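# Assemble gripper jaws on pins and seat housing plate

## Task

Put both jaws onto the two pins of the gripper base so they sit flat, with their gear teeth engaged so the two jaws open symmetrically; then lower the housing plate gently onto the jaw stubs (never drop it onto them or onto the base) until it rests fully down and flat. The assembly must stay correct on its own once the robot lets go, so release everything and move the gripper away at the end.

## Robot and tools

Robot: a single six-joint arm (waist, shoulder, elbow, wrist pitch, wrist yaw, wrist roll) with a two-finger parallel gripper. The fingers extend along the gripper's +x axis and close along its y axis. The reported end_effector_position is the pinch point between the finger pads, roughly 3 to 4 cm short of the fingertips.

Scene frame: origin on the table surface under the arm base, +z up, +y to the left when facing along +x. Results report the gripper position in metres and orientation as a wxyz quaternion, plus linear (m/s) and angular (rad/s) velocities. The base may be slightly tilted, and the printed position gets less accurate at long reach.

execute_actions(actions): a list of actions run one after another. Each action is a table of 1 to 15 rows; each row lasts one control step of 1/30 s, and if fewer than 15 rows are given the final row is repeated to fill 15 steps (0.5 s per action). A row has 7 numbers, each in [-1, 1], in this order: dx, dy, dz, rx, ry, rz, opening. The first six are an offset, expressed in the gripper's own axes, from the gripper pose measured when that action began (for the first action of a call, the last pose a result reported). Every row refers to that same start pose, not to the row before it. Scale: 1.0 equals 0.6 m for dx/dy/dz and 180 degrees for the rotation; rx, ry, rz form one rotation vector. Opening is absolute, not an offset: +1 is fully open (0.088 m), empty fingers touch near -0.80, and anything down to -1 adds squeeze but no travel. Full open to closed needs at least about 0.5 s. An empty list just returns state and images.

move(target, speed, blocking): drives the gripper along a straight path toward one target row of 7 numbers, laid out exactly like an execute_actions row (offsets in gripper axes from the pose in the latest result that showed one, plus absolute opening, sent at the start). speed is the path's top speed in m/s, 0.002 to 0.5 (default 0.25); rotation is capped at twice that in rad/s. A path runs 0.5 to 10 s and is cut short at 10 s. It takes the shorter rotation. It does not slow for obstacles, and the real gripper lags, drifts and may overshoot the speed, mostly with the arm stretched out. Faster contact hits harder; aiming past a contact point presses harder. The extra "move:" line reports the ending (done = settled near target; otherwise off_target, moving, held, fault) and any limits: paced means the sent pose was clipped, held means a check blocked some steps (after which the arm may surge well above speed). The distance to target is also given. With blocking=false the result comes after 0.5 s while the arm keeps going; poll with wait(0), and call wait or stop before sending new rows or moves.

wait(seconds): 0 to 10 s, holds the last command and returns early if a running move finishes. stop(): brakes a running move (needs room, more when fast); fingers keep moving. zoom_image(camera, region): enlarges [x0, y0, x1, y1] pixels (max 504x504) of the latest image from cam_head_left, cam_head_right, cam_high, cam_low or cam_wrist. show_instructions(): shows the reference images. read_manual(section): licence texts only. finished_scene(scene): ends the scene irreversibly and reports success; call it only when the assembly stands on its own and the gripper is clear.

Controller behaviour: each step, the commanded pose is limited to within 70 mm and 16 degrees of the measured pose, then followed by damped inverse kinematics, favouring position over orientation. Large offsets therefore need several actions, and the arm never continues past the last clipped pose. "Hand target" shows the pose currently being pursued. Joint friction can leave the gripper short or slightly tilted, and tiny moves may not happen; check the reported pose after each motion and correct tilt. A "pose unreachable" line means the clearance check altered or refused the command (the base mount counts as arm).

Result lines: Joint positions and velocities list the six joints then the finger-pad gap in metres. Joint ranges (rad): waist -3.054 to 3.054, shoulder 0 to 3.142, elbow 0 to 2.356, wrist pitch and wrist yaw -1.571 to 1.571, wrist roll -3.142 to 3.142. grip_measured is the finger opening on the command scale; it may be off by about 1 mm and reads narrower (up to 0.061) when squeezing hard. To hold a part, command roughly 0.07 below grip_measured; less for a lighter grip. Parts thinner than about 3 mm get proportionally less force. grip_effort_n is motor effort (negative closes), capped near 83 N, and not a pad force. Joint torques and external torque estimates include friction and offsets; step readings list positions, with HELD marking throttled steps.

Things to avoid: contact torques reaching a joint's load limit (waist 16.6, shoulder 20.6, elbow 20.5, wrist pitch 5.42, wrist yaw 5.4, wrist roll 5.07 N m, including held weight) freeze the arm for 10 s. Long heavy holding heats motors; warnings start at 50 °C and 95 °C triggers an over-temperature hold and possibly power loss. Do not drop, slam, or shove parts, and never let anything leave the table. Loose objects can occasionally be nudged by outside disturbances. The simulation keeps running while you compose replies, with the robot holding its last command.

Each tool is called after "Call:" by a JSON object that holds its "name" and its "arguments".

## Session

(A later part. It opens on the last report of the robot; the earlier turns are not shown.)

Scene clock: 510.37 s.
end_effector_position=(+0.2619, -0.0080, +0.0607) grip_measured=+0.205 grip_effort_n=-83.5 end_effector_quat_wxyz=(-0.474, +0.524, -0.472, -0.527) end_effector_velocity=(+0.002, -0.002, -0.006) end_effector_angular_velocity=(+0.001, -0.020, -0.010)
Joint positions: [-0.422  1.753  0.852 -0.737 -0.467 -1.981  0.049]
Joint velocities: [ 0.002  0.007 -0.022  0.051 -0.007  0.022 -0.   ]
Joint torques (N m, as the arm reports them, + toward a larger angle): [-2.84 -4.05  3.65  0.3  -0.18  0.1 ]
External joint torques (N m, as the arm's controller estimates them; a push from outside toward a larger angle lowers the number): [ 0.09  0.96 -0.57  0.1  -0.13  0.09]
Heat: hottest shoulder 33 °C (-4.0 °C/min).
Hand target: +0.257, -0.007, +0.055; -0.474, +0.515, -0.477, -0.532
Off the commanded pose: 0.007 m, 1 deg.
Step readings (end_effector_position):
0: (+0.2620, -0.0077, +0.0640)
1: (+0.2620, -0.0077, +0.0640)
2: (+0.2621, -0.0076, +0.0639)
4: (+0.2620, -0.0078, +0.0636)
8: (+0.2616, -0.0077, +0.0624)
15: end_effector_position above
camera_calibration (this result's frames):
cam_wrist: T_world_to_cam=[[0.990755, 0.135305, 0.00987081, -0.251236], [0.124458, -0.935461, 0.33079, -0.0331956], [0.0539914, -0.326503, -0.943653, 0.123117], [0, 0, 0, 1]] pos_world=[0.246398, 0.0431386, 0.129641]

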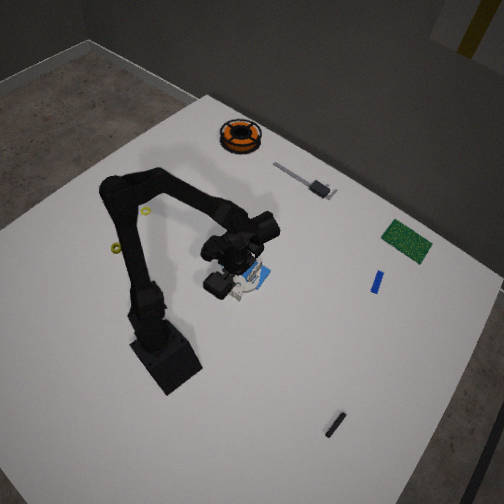

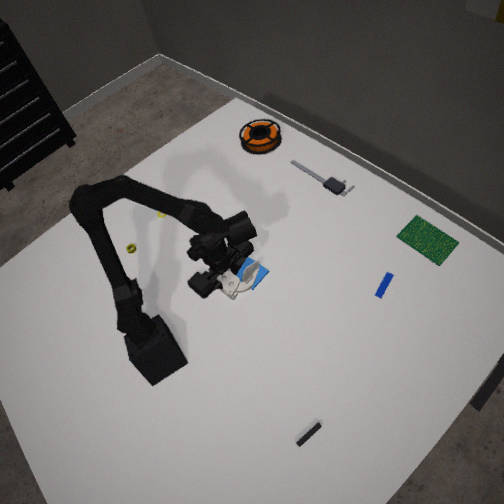

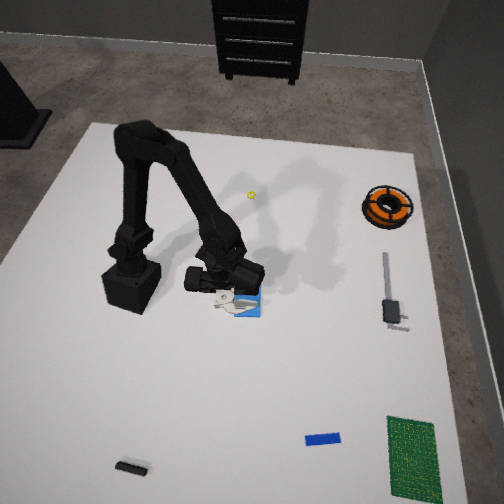

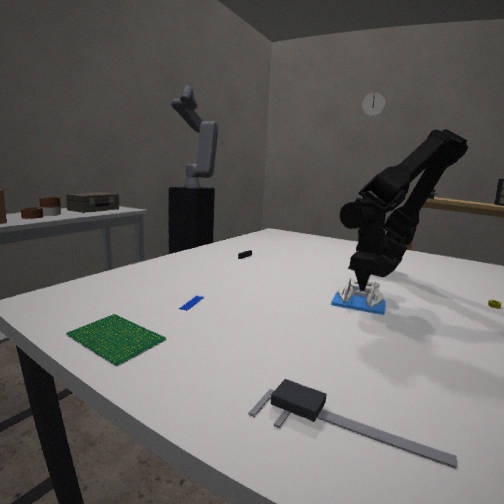

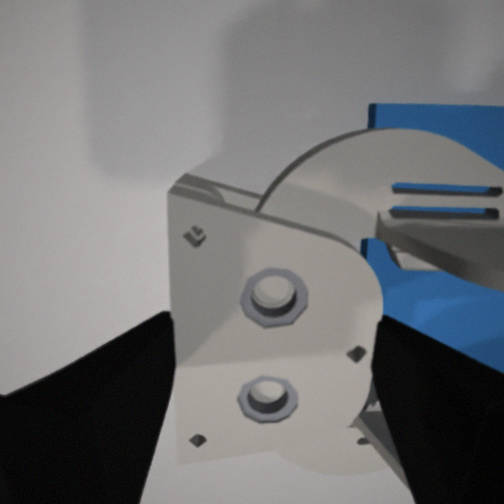

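Call:
{"name": "execute_actions", "arguments": {"actions": []}}

Call:
{"name": "zoom_image", "arguments": {"camera": "cam_wrist", "region": [200, 255, 350, 435]}}

Call:
{"name": "zoom_image", "arguments": {"camera": "cam_wrist", "region": [150, 150, 276, 276]}}

Scene clock: 511.53 s.
end_effector_position=(+0.2618, -0.0079, +0.0597) grip_measured=+0.205 grip_effort_n=-83.5 end_effector_quat_wxyz=(-0.474, +0.524, -0.472, -0.527) end_effector_velocity=(-0.002, +0.001, +0.000) end_effector_angular_velocity=(+0.009, +0.003, +0.002)
Joint positions: [-0.42   1.755  0.85  -0.733 -0.467 -1.98   0.049]
Joint velocities: [-0.002 -0.002 -0.002 -0.007 -0.007 -0.007 -0.   ]
Joint torques (N m, as the arm reports them, + toward a larger angle): [-2.95 -4.12  3.71  0.29 -0.17  0.1 ]
External joint torques (N m, as the arm's controller estimates them; a push from outside toward a larger angle lowers the number): [-0.01  0.93 -0.53  0.08 -0.12  0.1 ]
Heat: hottest shoulder 33 °C (-4.0 °C/min).
Hand target: +0.257, -0.007, +0.055; -0.474, +0.515, -0.477, -0.532
Off the commanded pose: 0.006 m, 1 deg.
camera_calibration (this result's frames):
cam_wrist: T_world_to_cam=[[0.990738, 0.135475, 0.00920439, -0.25107], [0.124867, -0.935604, 0.330232, -0.0327868], [0.0533497, -0.326024, -0.943855, 0.122426], [0, 0, 0, 1]] pos_world=[0.246307, 0.0432519, 0.12869]

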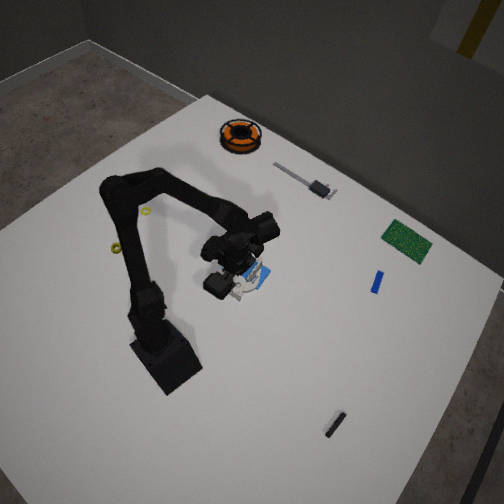

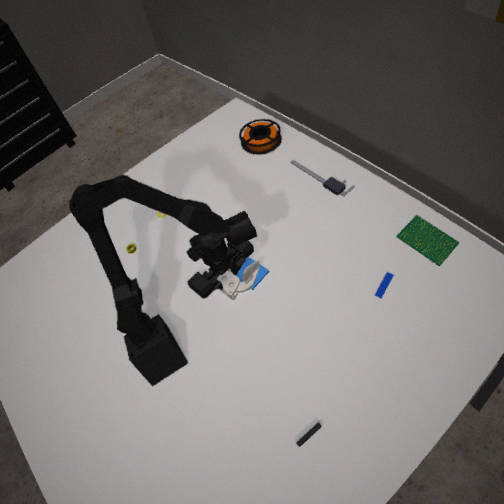

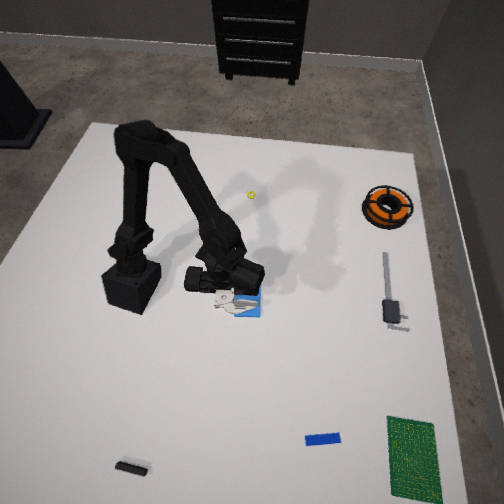

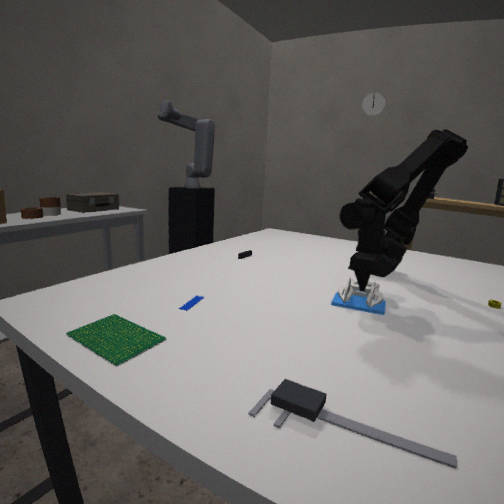

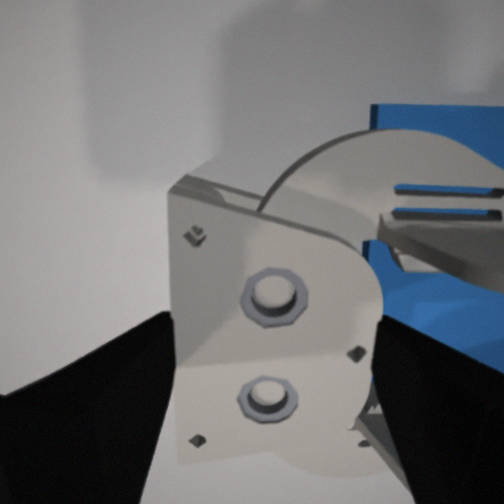

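Region (200, 255, 350, 435) of cam_wrist's 504x504 image, scaled by 2.800, with more detail than that image has.

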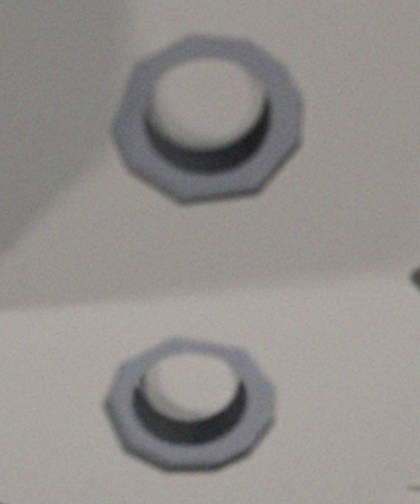

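Region (150, 150, 276, 276) of cam_wrist's 504x504 image, scaled by 4.000, with more detail than that image has.

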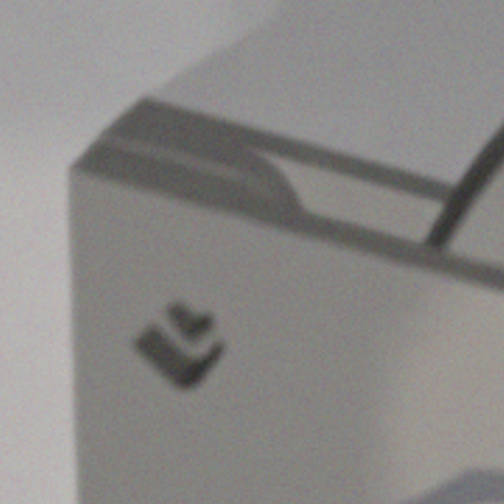

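Call:
{"name": "execute_actions", "arguments": {"actions": [[[0.0087,0.0069,0.0012,0.0026,-0.0033,0.0053,0.12],[0.0092,0.0069,0.001,0.0026,-0.0033,0.0053,0.12],[0.0097,0.0069,0.001,0.0026,-0.0033,0.0053,0.12],[0.0102,0.0069,0.001,0.0026,-0.0033,0.0053,0.12],[0.0107,0.0069,0.001,0.0026,-0.0033,0.0053,0.12],[0.0112,0.0069,0.001,0.0026,-0.0033,0.0053,0.12],[0.0117,0.0069,0.001,0.0026,-0.0033,0.0053,0.12],[0.0122,0.0069,0.001,0.0026,-0.0033,0.0053,0.12],[0.0127,0.0069,0.001,0.0026,-0.0033,0.0053,0.12],[0.0132,0.0069,0.001,0.0026,-0.0033,0.0053,0.12],[0.0137,0.0069,0.001,0.0026,-0.0033,0.0053,0.12],[0.0142,0.0069,0.001,0.0026,-0.0033,0.0053,0.12],[0.0147,0.0069,0.001,0.0026,-0.0033,0.0053,0.12],[0.0152,0.0069,0.001,0.0026,-0.0033,0.0053,0.12],[0.0157,0.0069,0.001,0.0026,-0.0033,0.0053,0.12]]]}}

Scene clock: 515.23 s.
end_effector_position=(+0.2619, -0.0084, +0.0572) grip_measured=+0.205 grip_effort_n=-83.5 end_effector_quat_wxyz=(-0.474, +0.524, -0.472, -0.526) end_effector_velocity=(+0.002, +0.001, -0.001) end_effector_angular_velocity=(+0.003, -0.016, +0.002)
Joint positions: [-0.417  1.76   0.844 -0.718 -0.467 -1.975  0.049]
Joint velocities: [ 0.002 -0.002 -0.007  0.022 -0.007  0.007 -0.   ]
Joint torques (N m, as the arm reports them, + toward a larger angle): [-2.63 -3.64  3.53  0.48 -0.17  0.1 ]
External joint torques (N m, as the arm's controller estimates them; a push from outside toward a larger angle lowers the number): [ 0.28  1.44 -0.72  0.25 -0.11  0.1 ]
Heat: hottest shoulder 33 °C (-4.0 °C/min).
Hand target: +0.257, -0.008, +0.051; -0.474, +0.515, -0.477, -0.532
Off the commanded pose: 0.008 m, 1 deg.
Step readings (end_effector_position):
0: (+0.2618, -0.0079, +0.0597)
1: (+0.2618, -0.0079, +0.0597)
2: (+0.2618, -0.0079, +0.0596)
4: (+0.2618, -0.0080, +0.0592)
8: (+0.2617, -0.0080, +0.0580)
15: end_effector_position above
camera_calibration (this result's frames):
cam_wrist: T_world_to_cam=[[0.990791, 0.134958, 0.0109603, -0.251235], [0.12375, -0.935406, 0.331212, -0.0321653], [0.0549521, -0.326806, -0.943493, 0.119408], [0, 0, 0, 1]] pos_world=[0.24634, 0.0428418, 0.126067]

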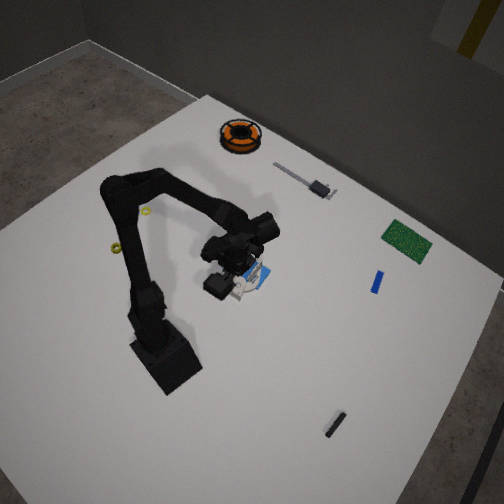

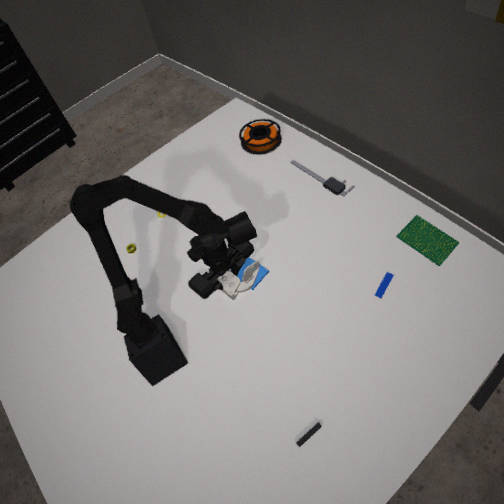

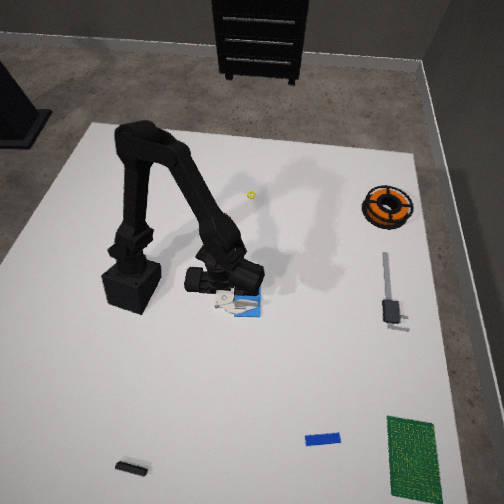

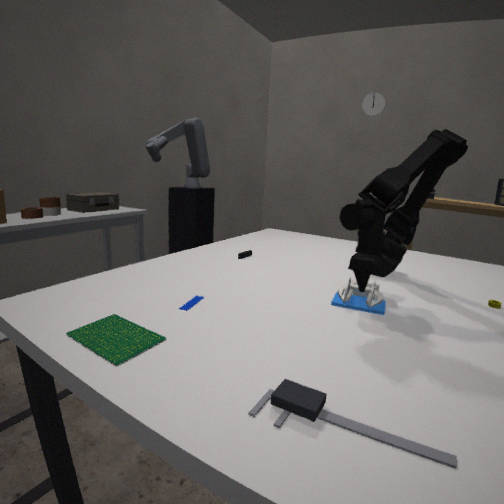

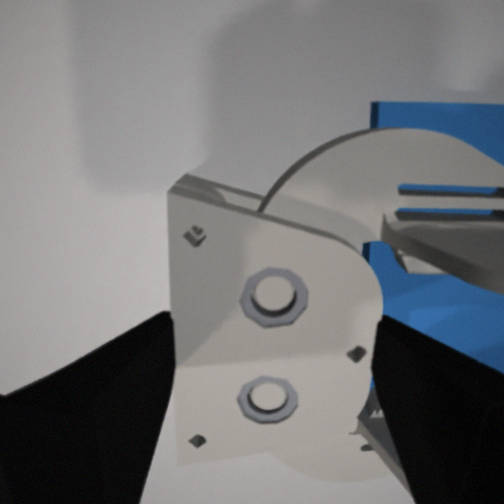

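Call:
{"name": "execute_actions", "arguments": {"actions": []}}

Call:
{"name": "zoom_image", "arguments": {"camera": "cam_wrist", "region": [200, 255, 350, 435]}}

Call:
{"name": "zoom_image", "arguments": {"camera": "cam_wrist", "region": [150, 150, 276, 276]}}

Call:
{"name": "zoom_image", "arguments": {"camera": "cam_low", "region": [335, 265, 390, 320]}}

Scene clock: 516.80 s.
end_effector_position=(+0.2622, -0.0084, +0.0570) grip_measured=+0.205 grip_effort_n=-83.5 end_effector_quat_wxyz=(-0.474, +0.525, -0.472, -0.526) end_effector_velocity=(-0.005, +0.002, +0.000) end_effector_angular_velocity=(+0.013, +0.015, +0.010)
Joint positions: [-0.416  1.76   0.843 -0.715 -0.467 -1.973  0.049]
Joint velocities: [-0.002 -0.002 -0.002 -0.022 -0.007 -0.022  0.   ]
Joint torques (N m, as the arm reports them, + toward a larger angle): [-2.62 -3.58  3.51  0.51 -0.17  0.1 ]
External joint torques (N m, as the arm's controller estimates them; a push from outside toward a larger angle lowers the number): [ 0.3   1.49 -0.69  0.29 -0.12  0.1 ]
Heat: hottest shoulder 32 °C (-5.0 °C/min).
Hand target: +0.257, -0.008, +0.051; -0.474, +0.515, -0.477, -0.532
Off the commanded pose: 0.008 m, 1 deg.
camera_calibration (this result's frames):
cam_wrist: T_world_to_cam=[[0.99074, 0.135183, 0.0126493, -0.251617], [0.123365, -0.935188, 0.33197, -0.0321589], [0.056706, -0.327335, -0.943205, 0.118708], [0, 0, 0, 1]] pos_world=[0.246522, 0.0427968, 0.125824]

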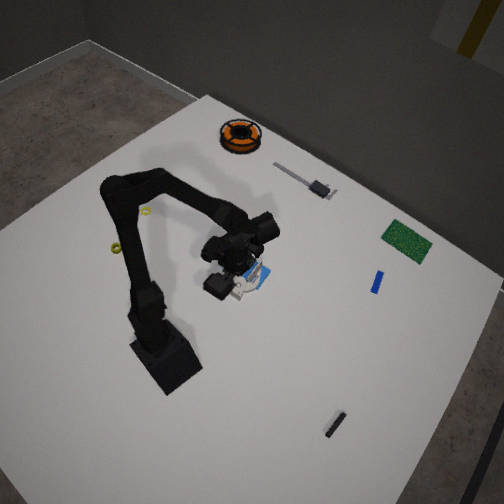

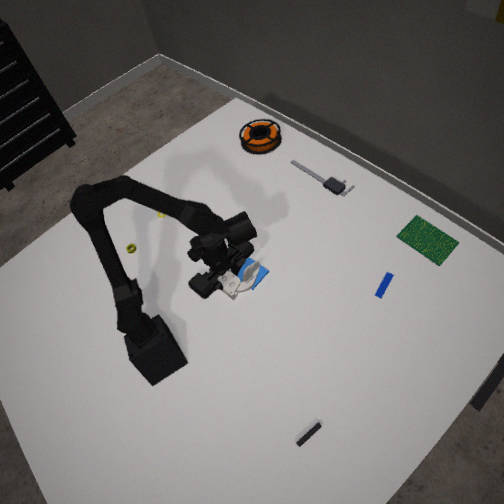

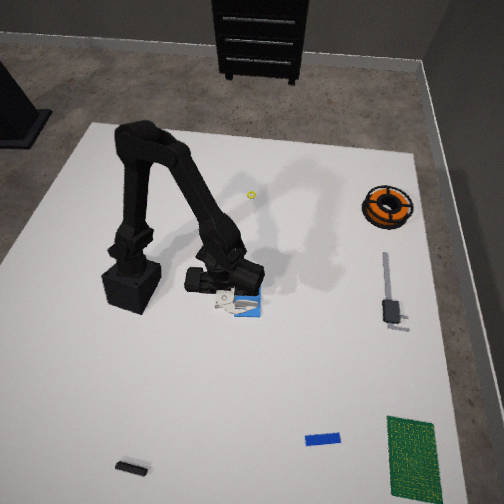

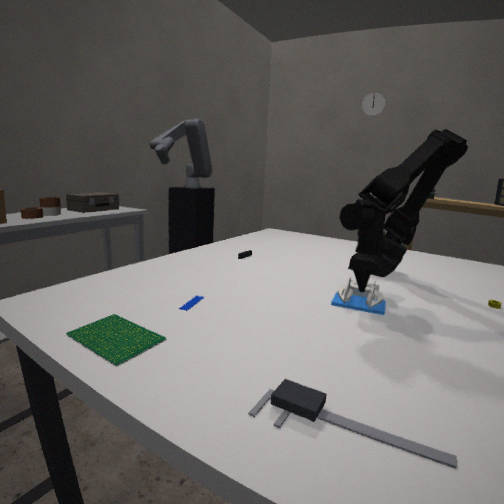

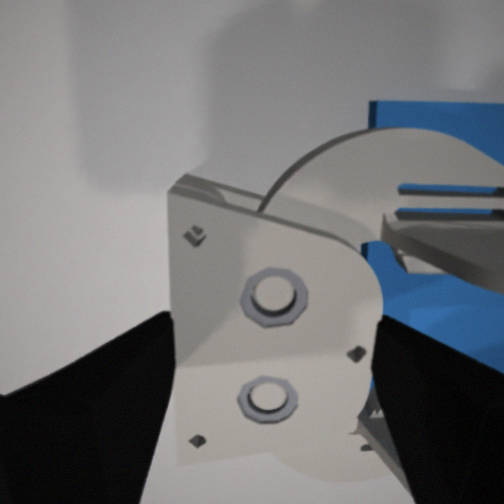

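Region (200, 255, 350, 435) of cam_wrist's 504x504 image, scaled by 2.800, with more detail than that image has.

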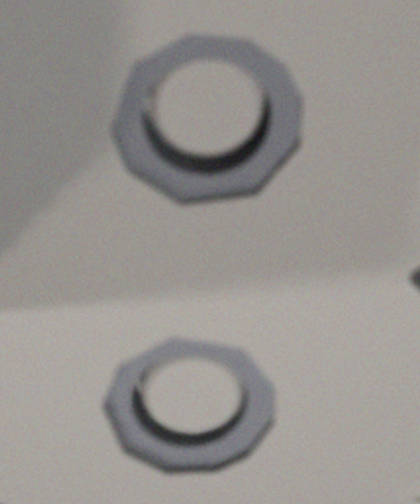

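Region (150, 150, 276, 276) of cam_wrist's 504x504 image, scaled by 4.000, with more detail than that image has.

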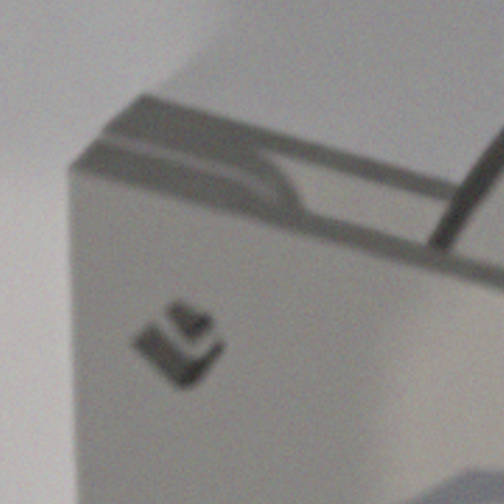

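Region (335, 265, 390, 320) of cam_low's 504x504 image, scaled by 9.164, with more detail than that image has.

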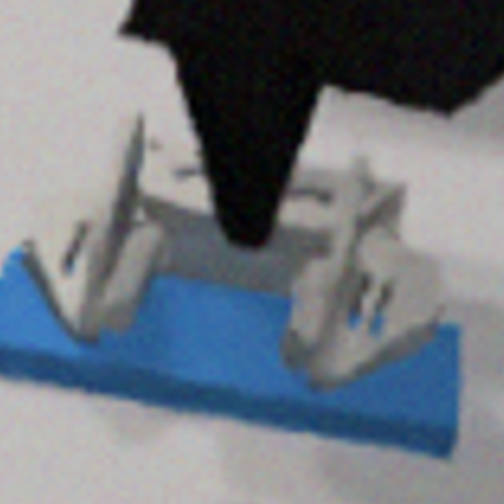

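Call:
{"name": "execute_actions", "arguments": {"actions": [[[0.0112,0.0075,0.002,0.002,-0.003,0.006,0.16],[0.0112,0.0075,0.002,0.002,-0.002,0.006,0.19],[0.0112,0.0075,0.002,0.002,-0.001,0.006,0.21],[0.011,0.0075,0.002,0.002,0,0.006,0.225],[0.0105,0.0075,0.002,0.002,0,0.006,0.24],[0.010,0.0073,0.002,0.002,0,0.006,0.25],[0.009,0.007,0.002,0.002,0,0.0055,0.26],[0.008,0.0065,0.0018,0.002,0,0.005,0.27],[0.007,0.006,0.0016,0.002,0,0.0045,0.28],[0.006,0.005,0.0014,0.002,0,0.004,0.30],[0.005,0.004,0.0012,0.001,0,0.003,0.33],[0.004,0.003,0.001,0.001,0,0.002,0.37],[0.003,0.002,0.0007,0.001,0,0.002,0.42],[0.002,0.0015,0.0004,0,0,0.001,0.48],[0.001,0.001,0,0,0,0.001,0.55]]]}}

Call:
{"name": "zoom_image", "arguments": {"camera": "cam_wrist", "region": [130, 150, 430, 480]}}

Scene clock: 521.30 s.
end_effector_position=(+0.2626, -0.0084, +0.0565) grip_measured=+0.418 grip_effort_n=12.8 end_effector_quat_wxyz=(-0.475, +0.525, -0.473, -0.524) end_effector_velocity=(+0.000, -0.002, +0.000) end_effector_angular_velocity=(-0.009, -0.005, -0.006)
Joint positions: [-0.415  1.76   0.841 -0.71  -0.466 -1.967  0.059]
Joint velocities: [-0.002 -0.002 -0.002  0.007  0.007  0.007  0.076]
Joint torques (N m, as the arm reports them, + toward a larger angle): [-3.37 -5.37  4.67  0.04 -0.04 -0.13]
External joint torques (N m, as the arm's controller estimates them; a push from outside toward a larger angle lowers the number): [-0.35 -0.26  0.28 -0.15  0.01 -0.11]
Heat: hottest shoulder 32 °C (-5.0 °C/min).
Hand target: +0.262, -0.009, +0.056; -0.474, +0.524, -0.473, -0.526
Off the commanded pose: 0.001 m, 0 deg.
Step readings (end_effector_position):
0: (+0.2623, -0.0085, +0.0570)
1: (+0.2623, -0.0085, +0.0570)
2: (+0.2623, -0.0085, +0.0569)
4: (+0.2624, -0.0086, +0.0567)
8: (+0.2626, -0.0085, +0.0565)
15: end_effector_position above
camera_calibration (this result's frames):
cam_wrist: T_world_to_cam=[[0.9911, 0.132367, 0.0141262, -0.252172], [0.120105, -0.934924, 0.333905, -0.031276], [0.0574048, -0.329237, -0.942501, 0.117976], [0, 0, 0, 1]] pos_world=[0.246912, 0.0429807, 0.125198]

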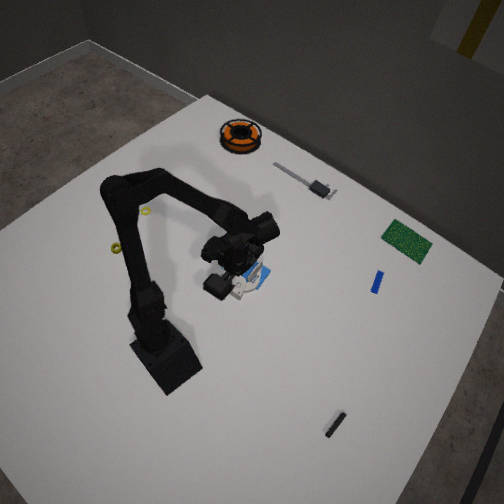

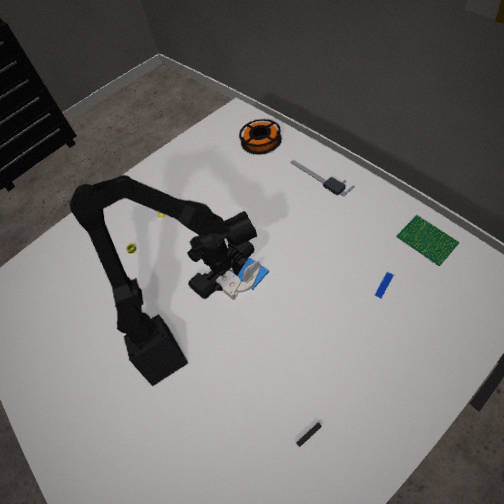

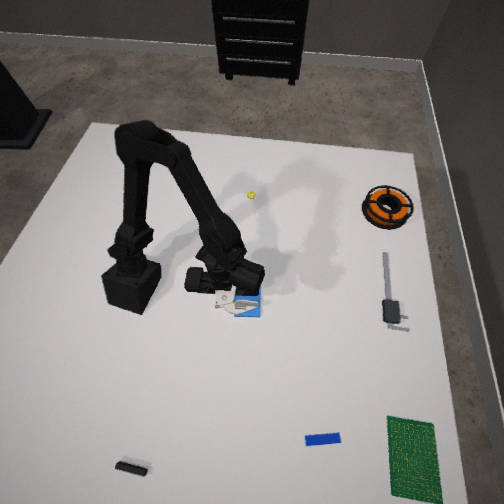

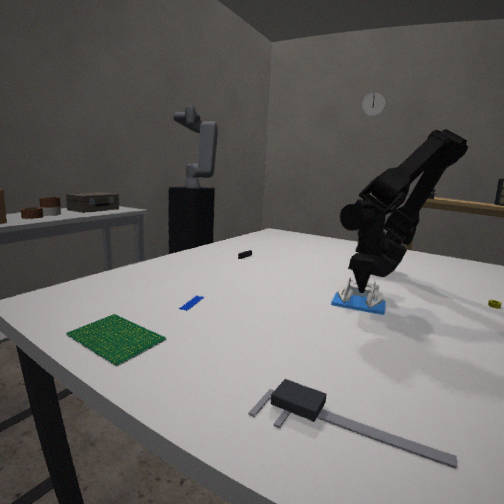

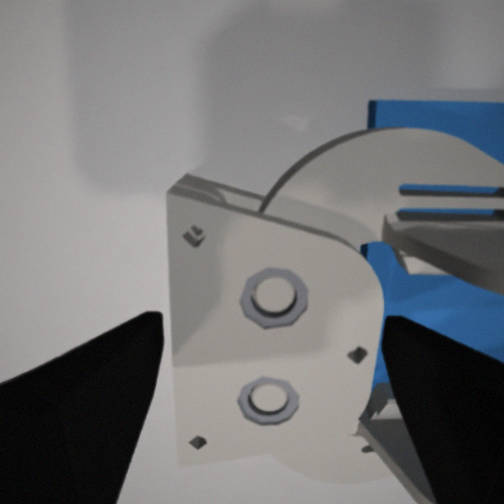

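Region (130, 150, 430, 480) of cam_wrist's 504x504 image, scaled by 1.527, with more detail than that image has; it fills the left 458 columns of this view, and the rest is white.

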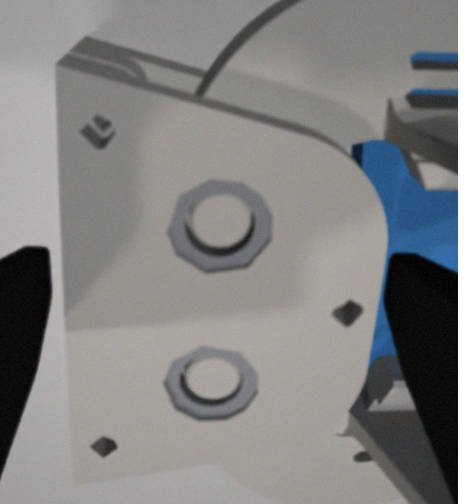

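Call:
{"name": "execute_actions", "arguments": {"actions": [[[-0.004,-0.001,0,0,0,-0.001,0.58],[-0.010,-0.003,0,0,0,-0.002,0.62],[-0.018,-0.005,0,0,0,-0.003,0.62],[-0.028,-0.006,0,0,0,-0.003,0.62],[-0.040,-0.006,0,0,0,-0.003,0.62],[-0.054,-0.006,0,0,0,-0.003,0.62],[-0.069,-0.006,0,0,0,-0.003,0.62],[-0.084,-0.005,0,0,0,-0.003,0.62],[-0.099,-0.003,0,0,0,-0.003,0.62],[-0.114,0,0,0,0,-0.003,0.62],[-0.129,0.004,0,0,0,-0.003,0.62],[-0.144,0.009,-0.004,0,0,-0.003,0.62],[-0.158,0.015,-0.010,0,0,-0.003,0.62],[-0.170,0.021,-0.018,0,0,-0.003,0.62],[-0.180,0.027,-0.028,0,0,-0.003,0.62]],[[-0.052,0.022,-0.038,0,0,0,0.62],[-0.058,0.027,-0.050,0,0,0,0.62],[-0.063,0.032,-0.064,0,0,0,0.62],[-0.067,0.037,-0.079,0,0,0,0.62],[-0.070,0.042,-0.094,0,0,0,0.62],[-0.072,0.047,-0.109,0,0,0,0.62],[-0.074,0.052,-0.124,0,0,0,0.62],[-0.075,0.057,-0.139,0,0,0,0.62],[-0.076,0.062,-0.153,0,0,0,0.62],[-0.077,0.066,-0.166,0,0,0,0.62],[-0.078,0.070,-0.177,0,0,0,0.62],[-0.078,0.073,-0.186,0,0,0,0.62],[-0.078,0.075,-0.193,0,0,0,0.62],[-0.078,0.076,-0.198,0,0,0,0.62],[-0.078,0.077,-0.200,0,0,0,0.62]]]}}

Call:
{"name": "zoom_image", "arguments": {"camera": "cam_low", "region": [325, 260, 395, 330]}}

Scene clock: 526.07 s.
end_effector_position=(+0.2196, -0.1259, +0.1843) grip_measured=+0.617 grip_effort_n=12.8 end_effector_quat_wxyz=(-0.482, +0.527, -0.472, -0.517) end_effector_velocity=(-0.025, -0.133, +0.007) end_effector_angular_velocity=(+0.022, -0.002, -0.018)
Joint positions: [-0.999  1.858  1.224 -1.242 -0.366 -2.578  0.069]
Joint velocities: [-0.32   0.398  0.271 -0.007  0.081 -0.315 -0.   ]
Joint torques (N m, as the arm reports them, + toward a larger angle): [-2.33 -4.85  6.71 -0.09 -0.02 -0.14]
External joint torques (N m, as the arm's controller estimates them; a push from outside toward a larger angle lowers the number): [-0.4   0.87  1.37 -0.2   0.1  -0.13]
External joint torques at the end of the 1st action: [-0.81 -1.46  1.41 -0.19  0.09 -0.14]
Heat: hottest shoulder 32 °C (-5.1 °C/min).
Hand target: +0.219, -0.137, +0.185; -0.479, +0.527, -0.471, -0.521
Off the commanded pose: 0.012 m, 1 deg.
Step readings (end_effector_position; steps 1 to 15: 1st action; 16 to 30: 2nd action):
0: (+0.2620, -0.0082, +0.0565)
1: (+0.2620, -0.0082, +0.0565)
2: (+0.2615, -0.0082, +0.0566)
4: (+0.2598, -0.0080, +0.0587)
8: (+0.2592, -0.0078, +0.0780)
15: (+0.2548, -0.0133, +0.1384)
16: (+0.2525, -0.0177, +0.1462)
17: (+0.2500, -0.0235, +0.1537)
19: (+0.2437, -0.0380, +0.1662)
23: (+0.2339, -0.0727, +0.1799)
30: end_effector_position above
camera_calibration (this result's frames):
cam_wrist: T_world_to_cam=[[0.992261, 0.120379, 0.0304322, -0.200607], [0.103289, -0.936272, 0.335746, -0.175428], [0.0689095, -0.330005, -0.941461, 0.19945], [0, 0, 0, 1]] pos_world=[0.203431, -0.0742801, 0.252779]

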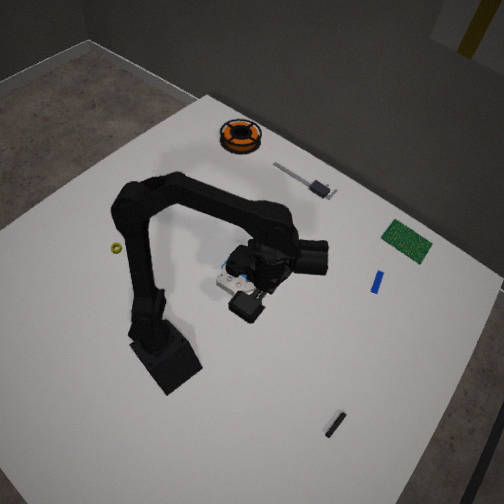

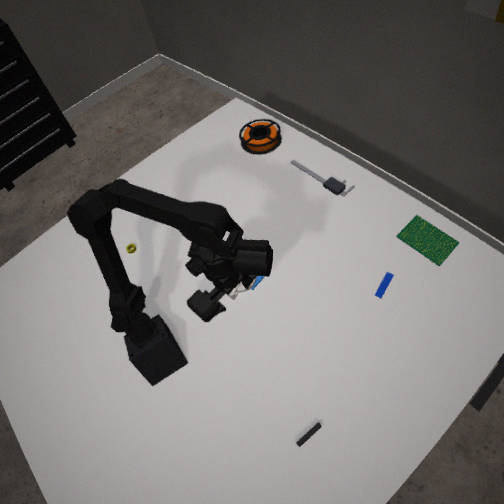

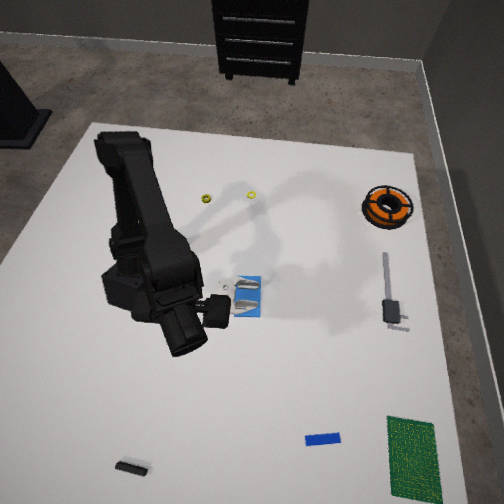

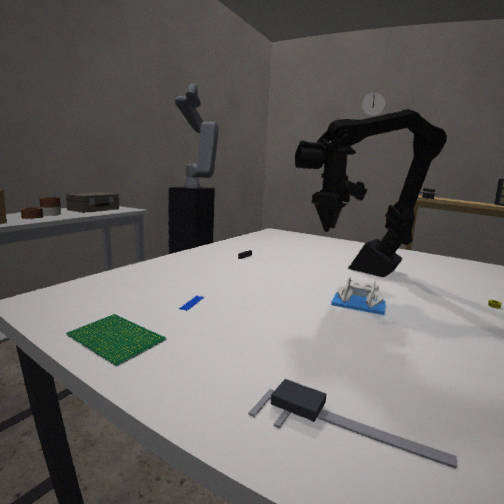

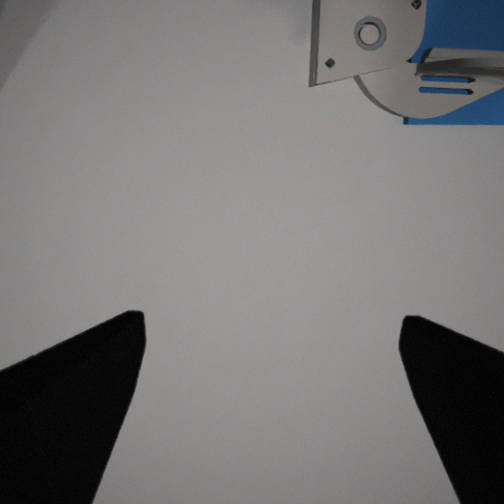

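Region (325, 260, 395, 330) of cam_low's 504x504 image, scaled by 7.200, with more detail than that image has.

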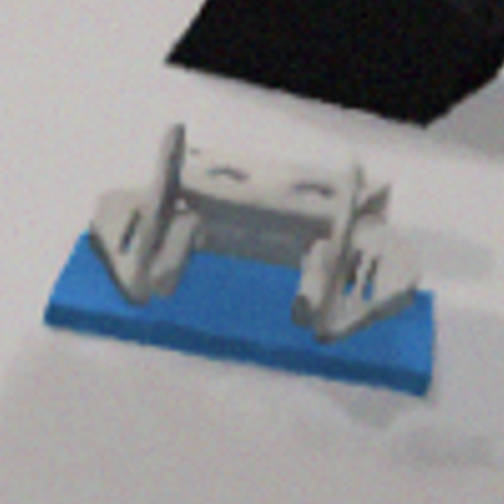

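Call:
{"name": "execute_actions", "arguments": {"actions": []}}

Call:
{"name": "zoom_image", "arguments": {"camera": "cam_head_left", "region": [200, 250, 270, 320]}}

Call:
{"name": "zoom_image", "arguments": {"camera": "cam_high", "region": [205, 262, 275, 332]}}

Call:
{"name": "zoom_image", "arguments": {"camera": "cam_wrist", "region": [290, 0, 420, 110]}}

Scene clock: 527.40 s.
end_effector_position=(+0.2188, -0.1340, +0.1850) grip_measured=+0.617 grip_effort_n=12.8 end_effector_quat_wxyz=(-0.480, +0.528, -0.470, -0.520) end_effector_velocity=(-0.003, +0.004, +0.000) end_effector_angular_velocity=(+0.021, +0.005, -0.002)
Joint positions: [-1.016  1.885  1.246 -1.245 -0.361 -2.605  0.069]
Joint velocities: [-0.002 -0.002 -0.002 -0.022 -0.007 -0.007 -0.   ]
Joint torques (N m, as the arm reports them, + toward a larger angle): [-3.08 -4.28  6.77  0.01  0.06 -0.14]
External joint torques (N m, as the arm's controller estimates them; a push from outside toward a larger angle lowers the number): [-0.39  0.99  1.44 -0.21  0.09 -0.14]
Heat: hottest shoulder 32 °C (-5.0 °C/min).
Hand target: +0.220, -0.137, +0.185; -0.479, +0.527, -0.470, -0.521
Off the commanded pose: 0.004 m, 1 deg.
camera_calibration (this result's frames):
cam_wrist: T_world_to_cam=[[0.991324, 0.128013, 0.0298193, -0.197554], [0.110814, -0.935977, 0.334166, -0.184539], [0.0706879, -0.327962, -0.942042, 0.19747], [0, 0, 0, 1]] pos_world=[0.202331, -0.082672, 0.253583]

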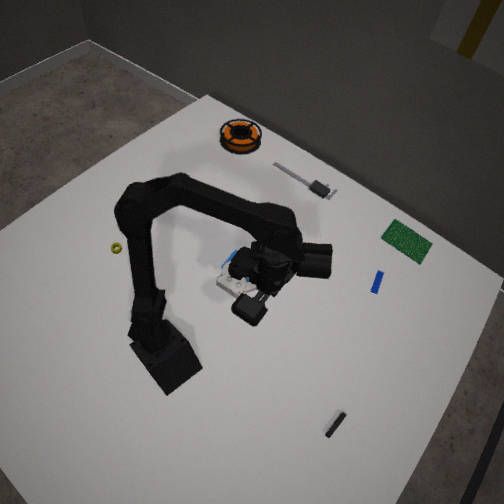

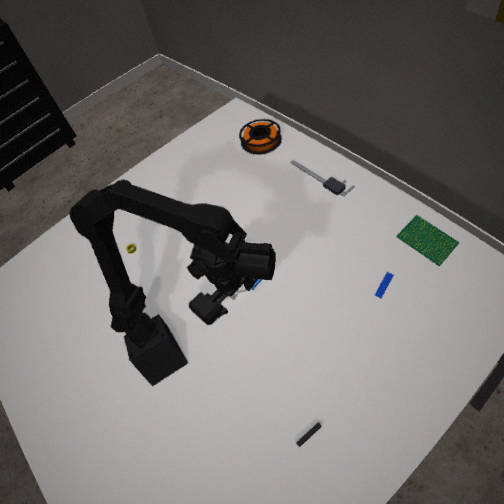

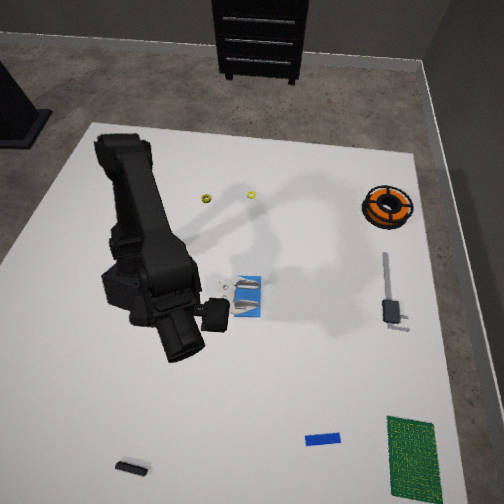

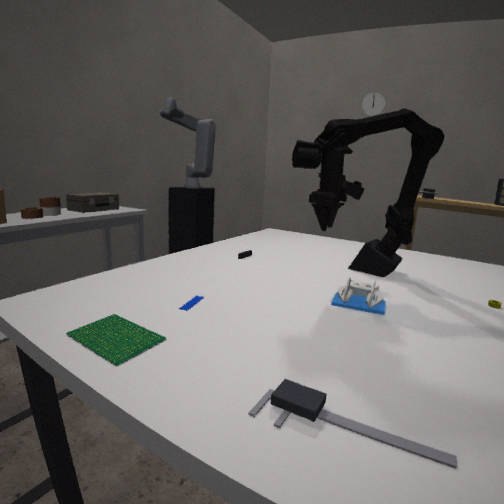

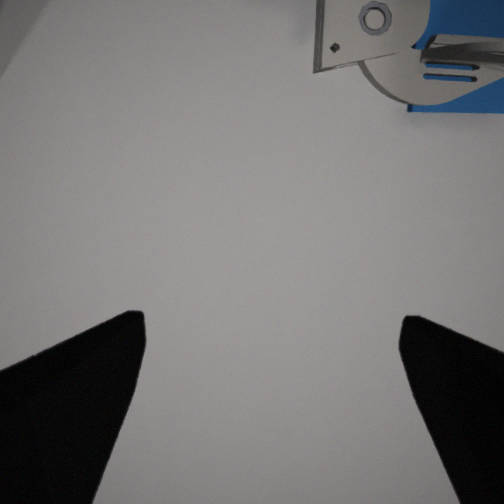

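Region (200, 250, 270, 320) of cam_head_left's 504x504 image, scaled by 7.200, with more detail than that image has.

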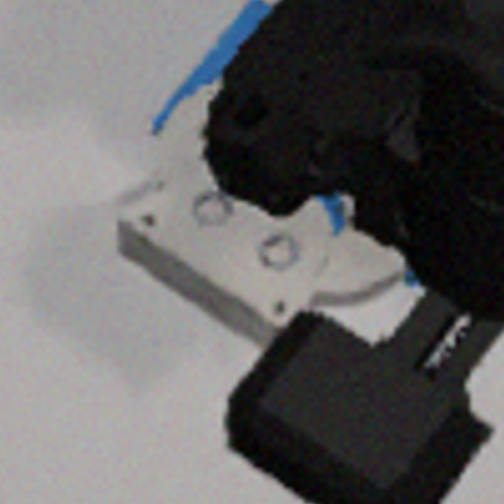

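Region (205, 262, 275, 332) of cam_high's 504x504 image, scaled by 7.200, with more detail than that image has.

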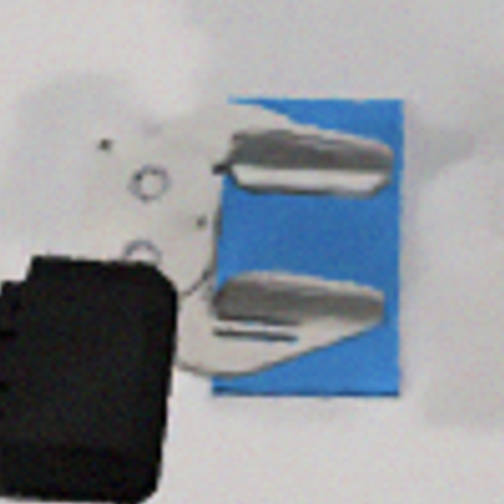

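Region (290, 0, 420, 110) of cam_wrist's 504x504 image, scaled by 3.877, with more detail than that image has; it fills the top 426 rows of this view, and the rest is white.

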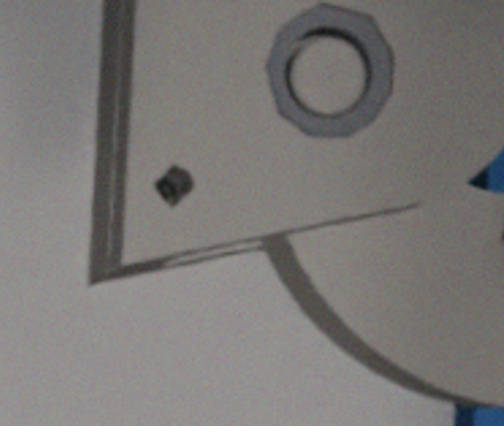

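Call:
{"name": "finished_scene", "arguments": {"scene": 2}}

The scene is finished: the task was done.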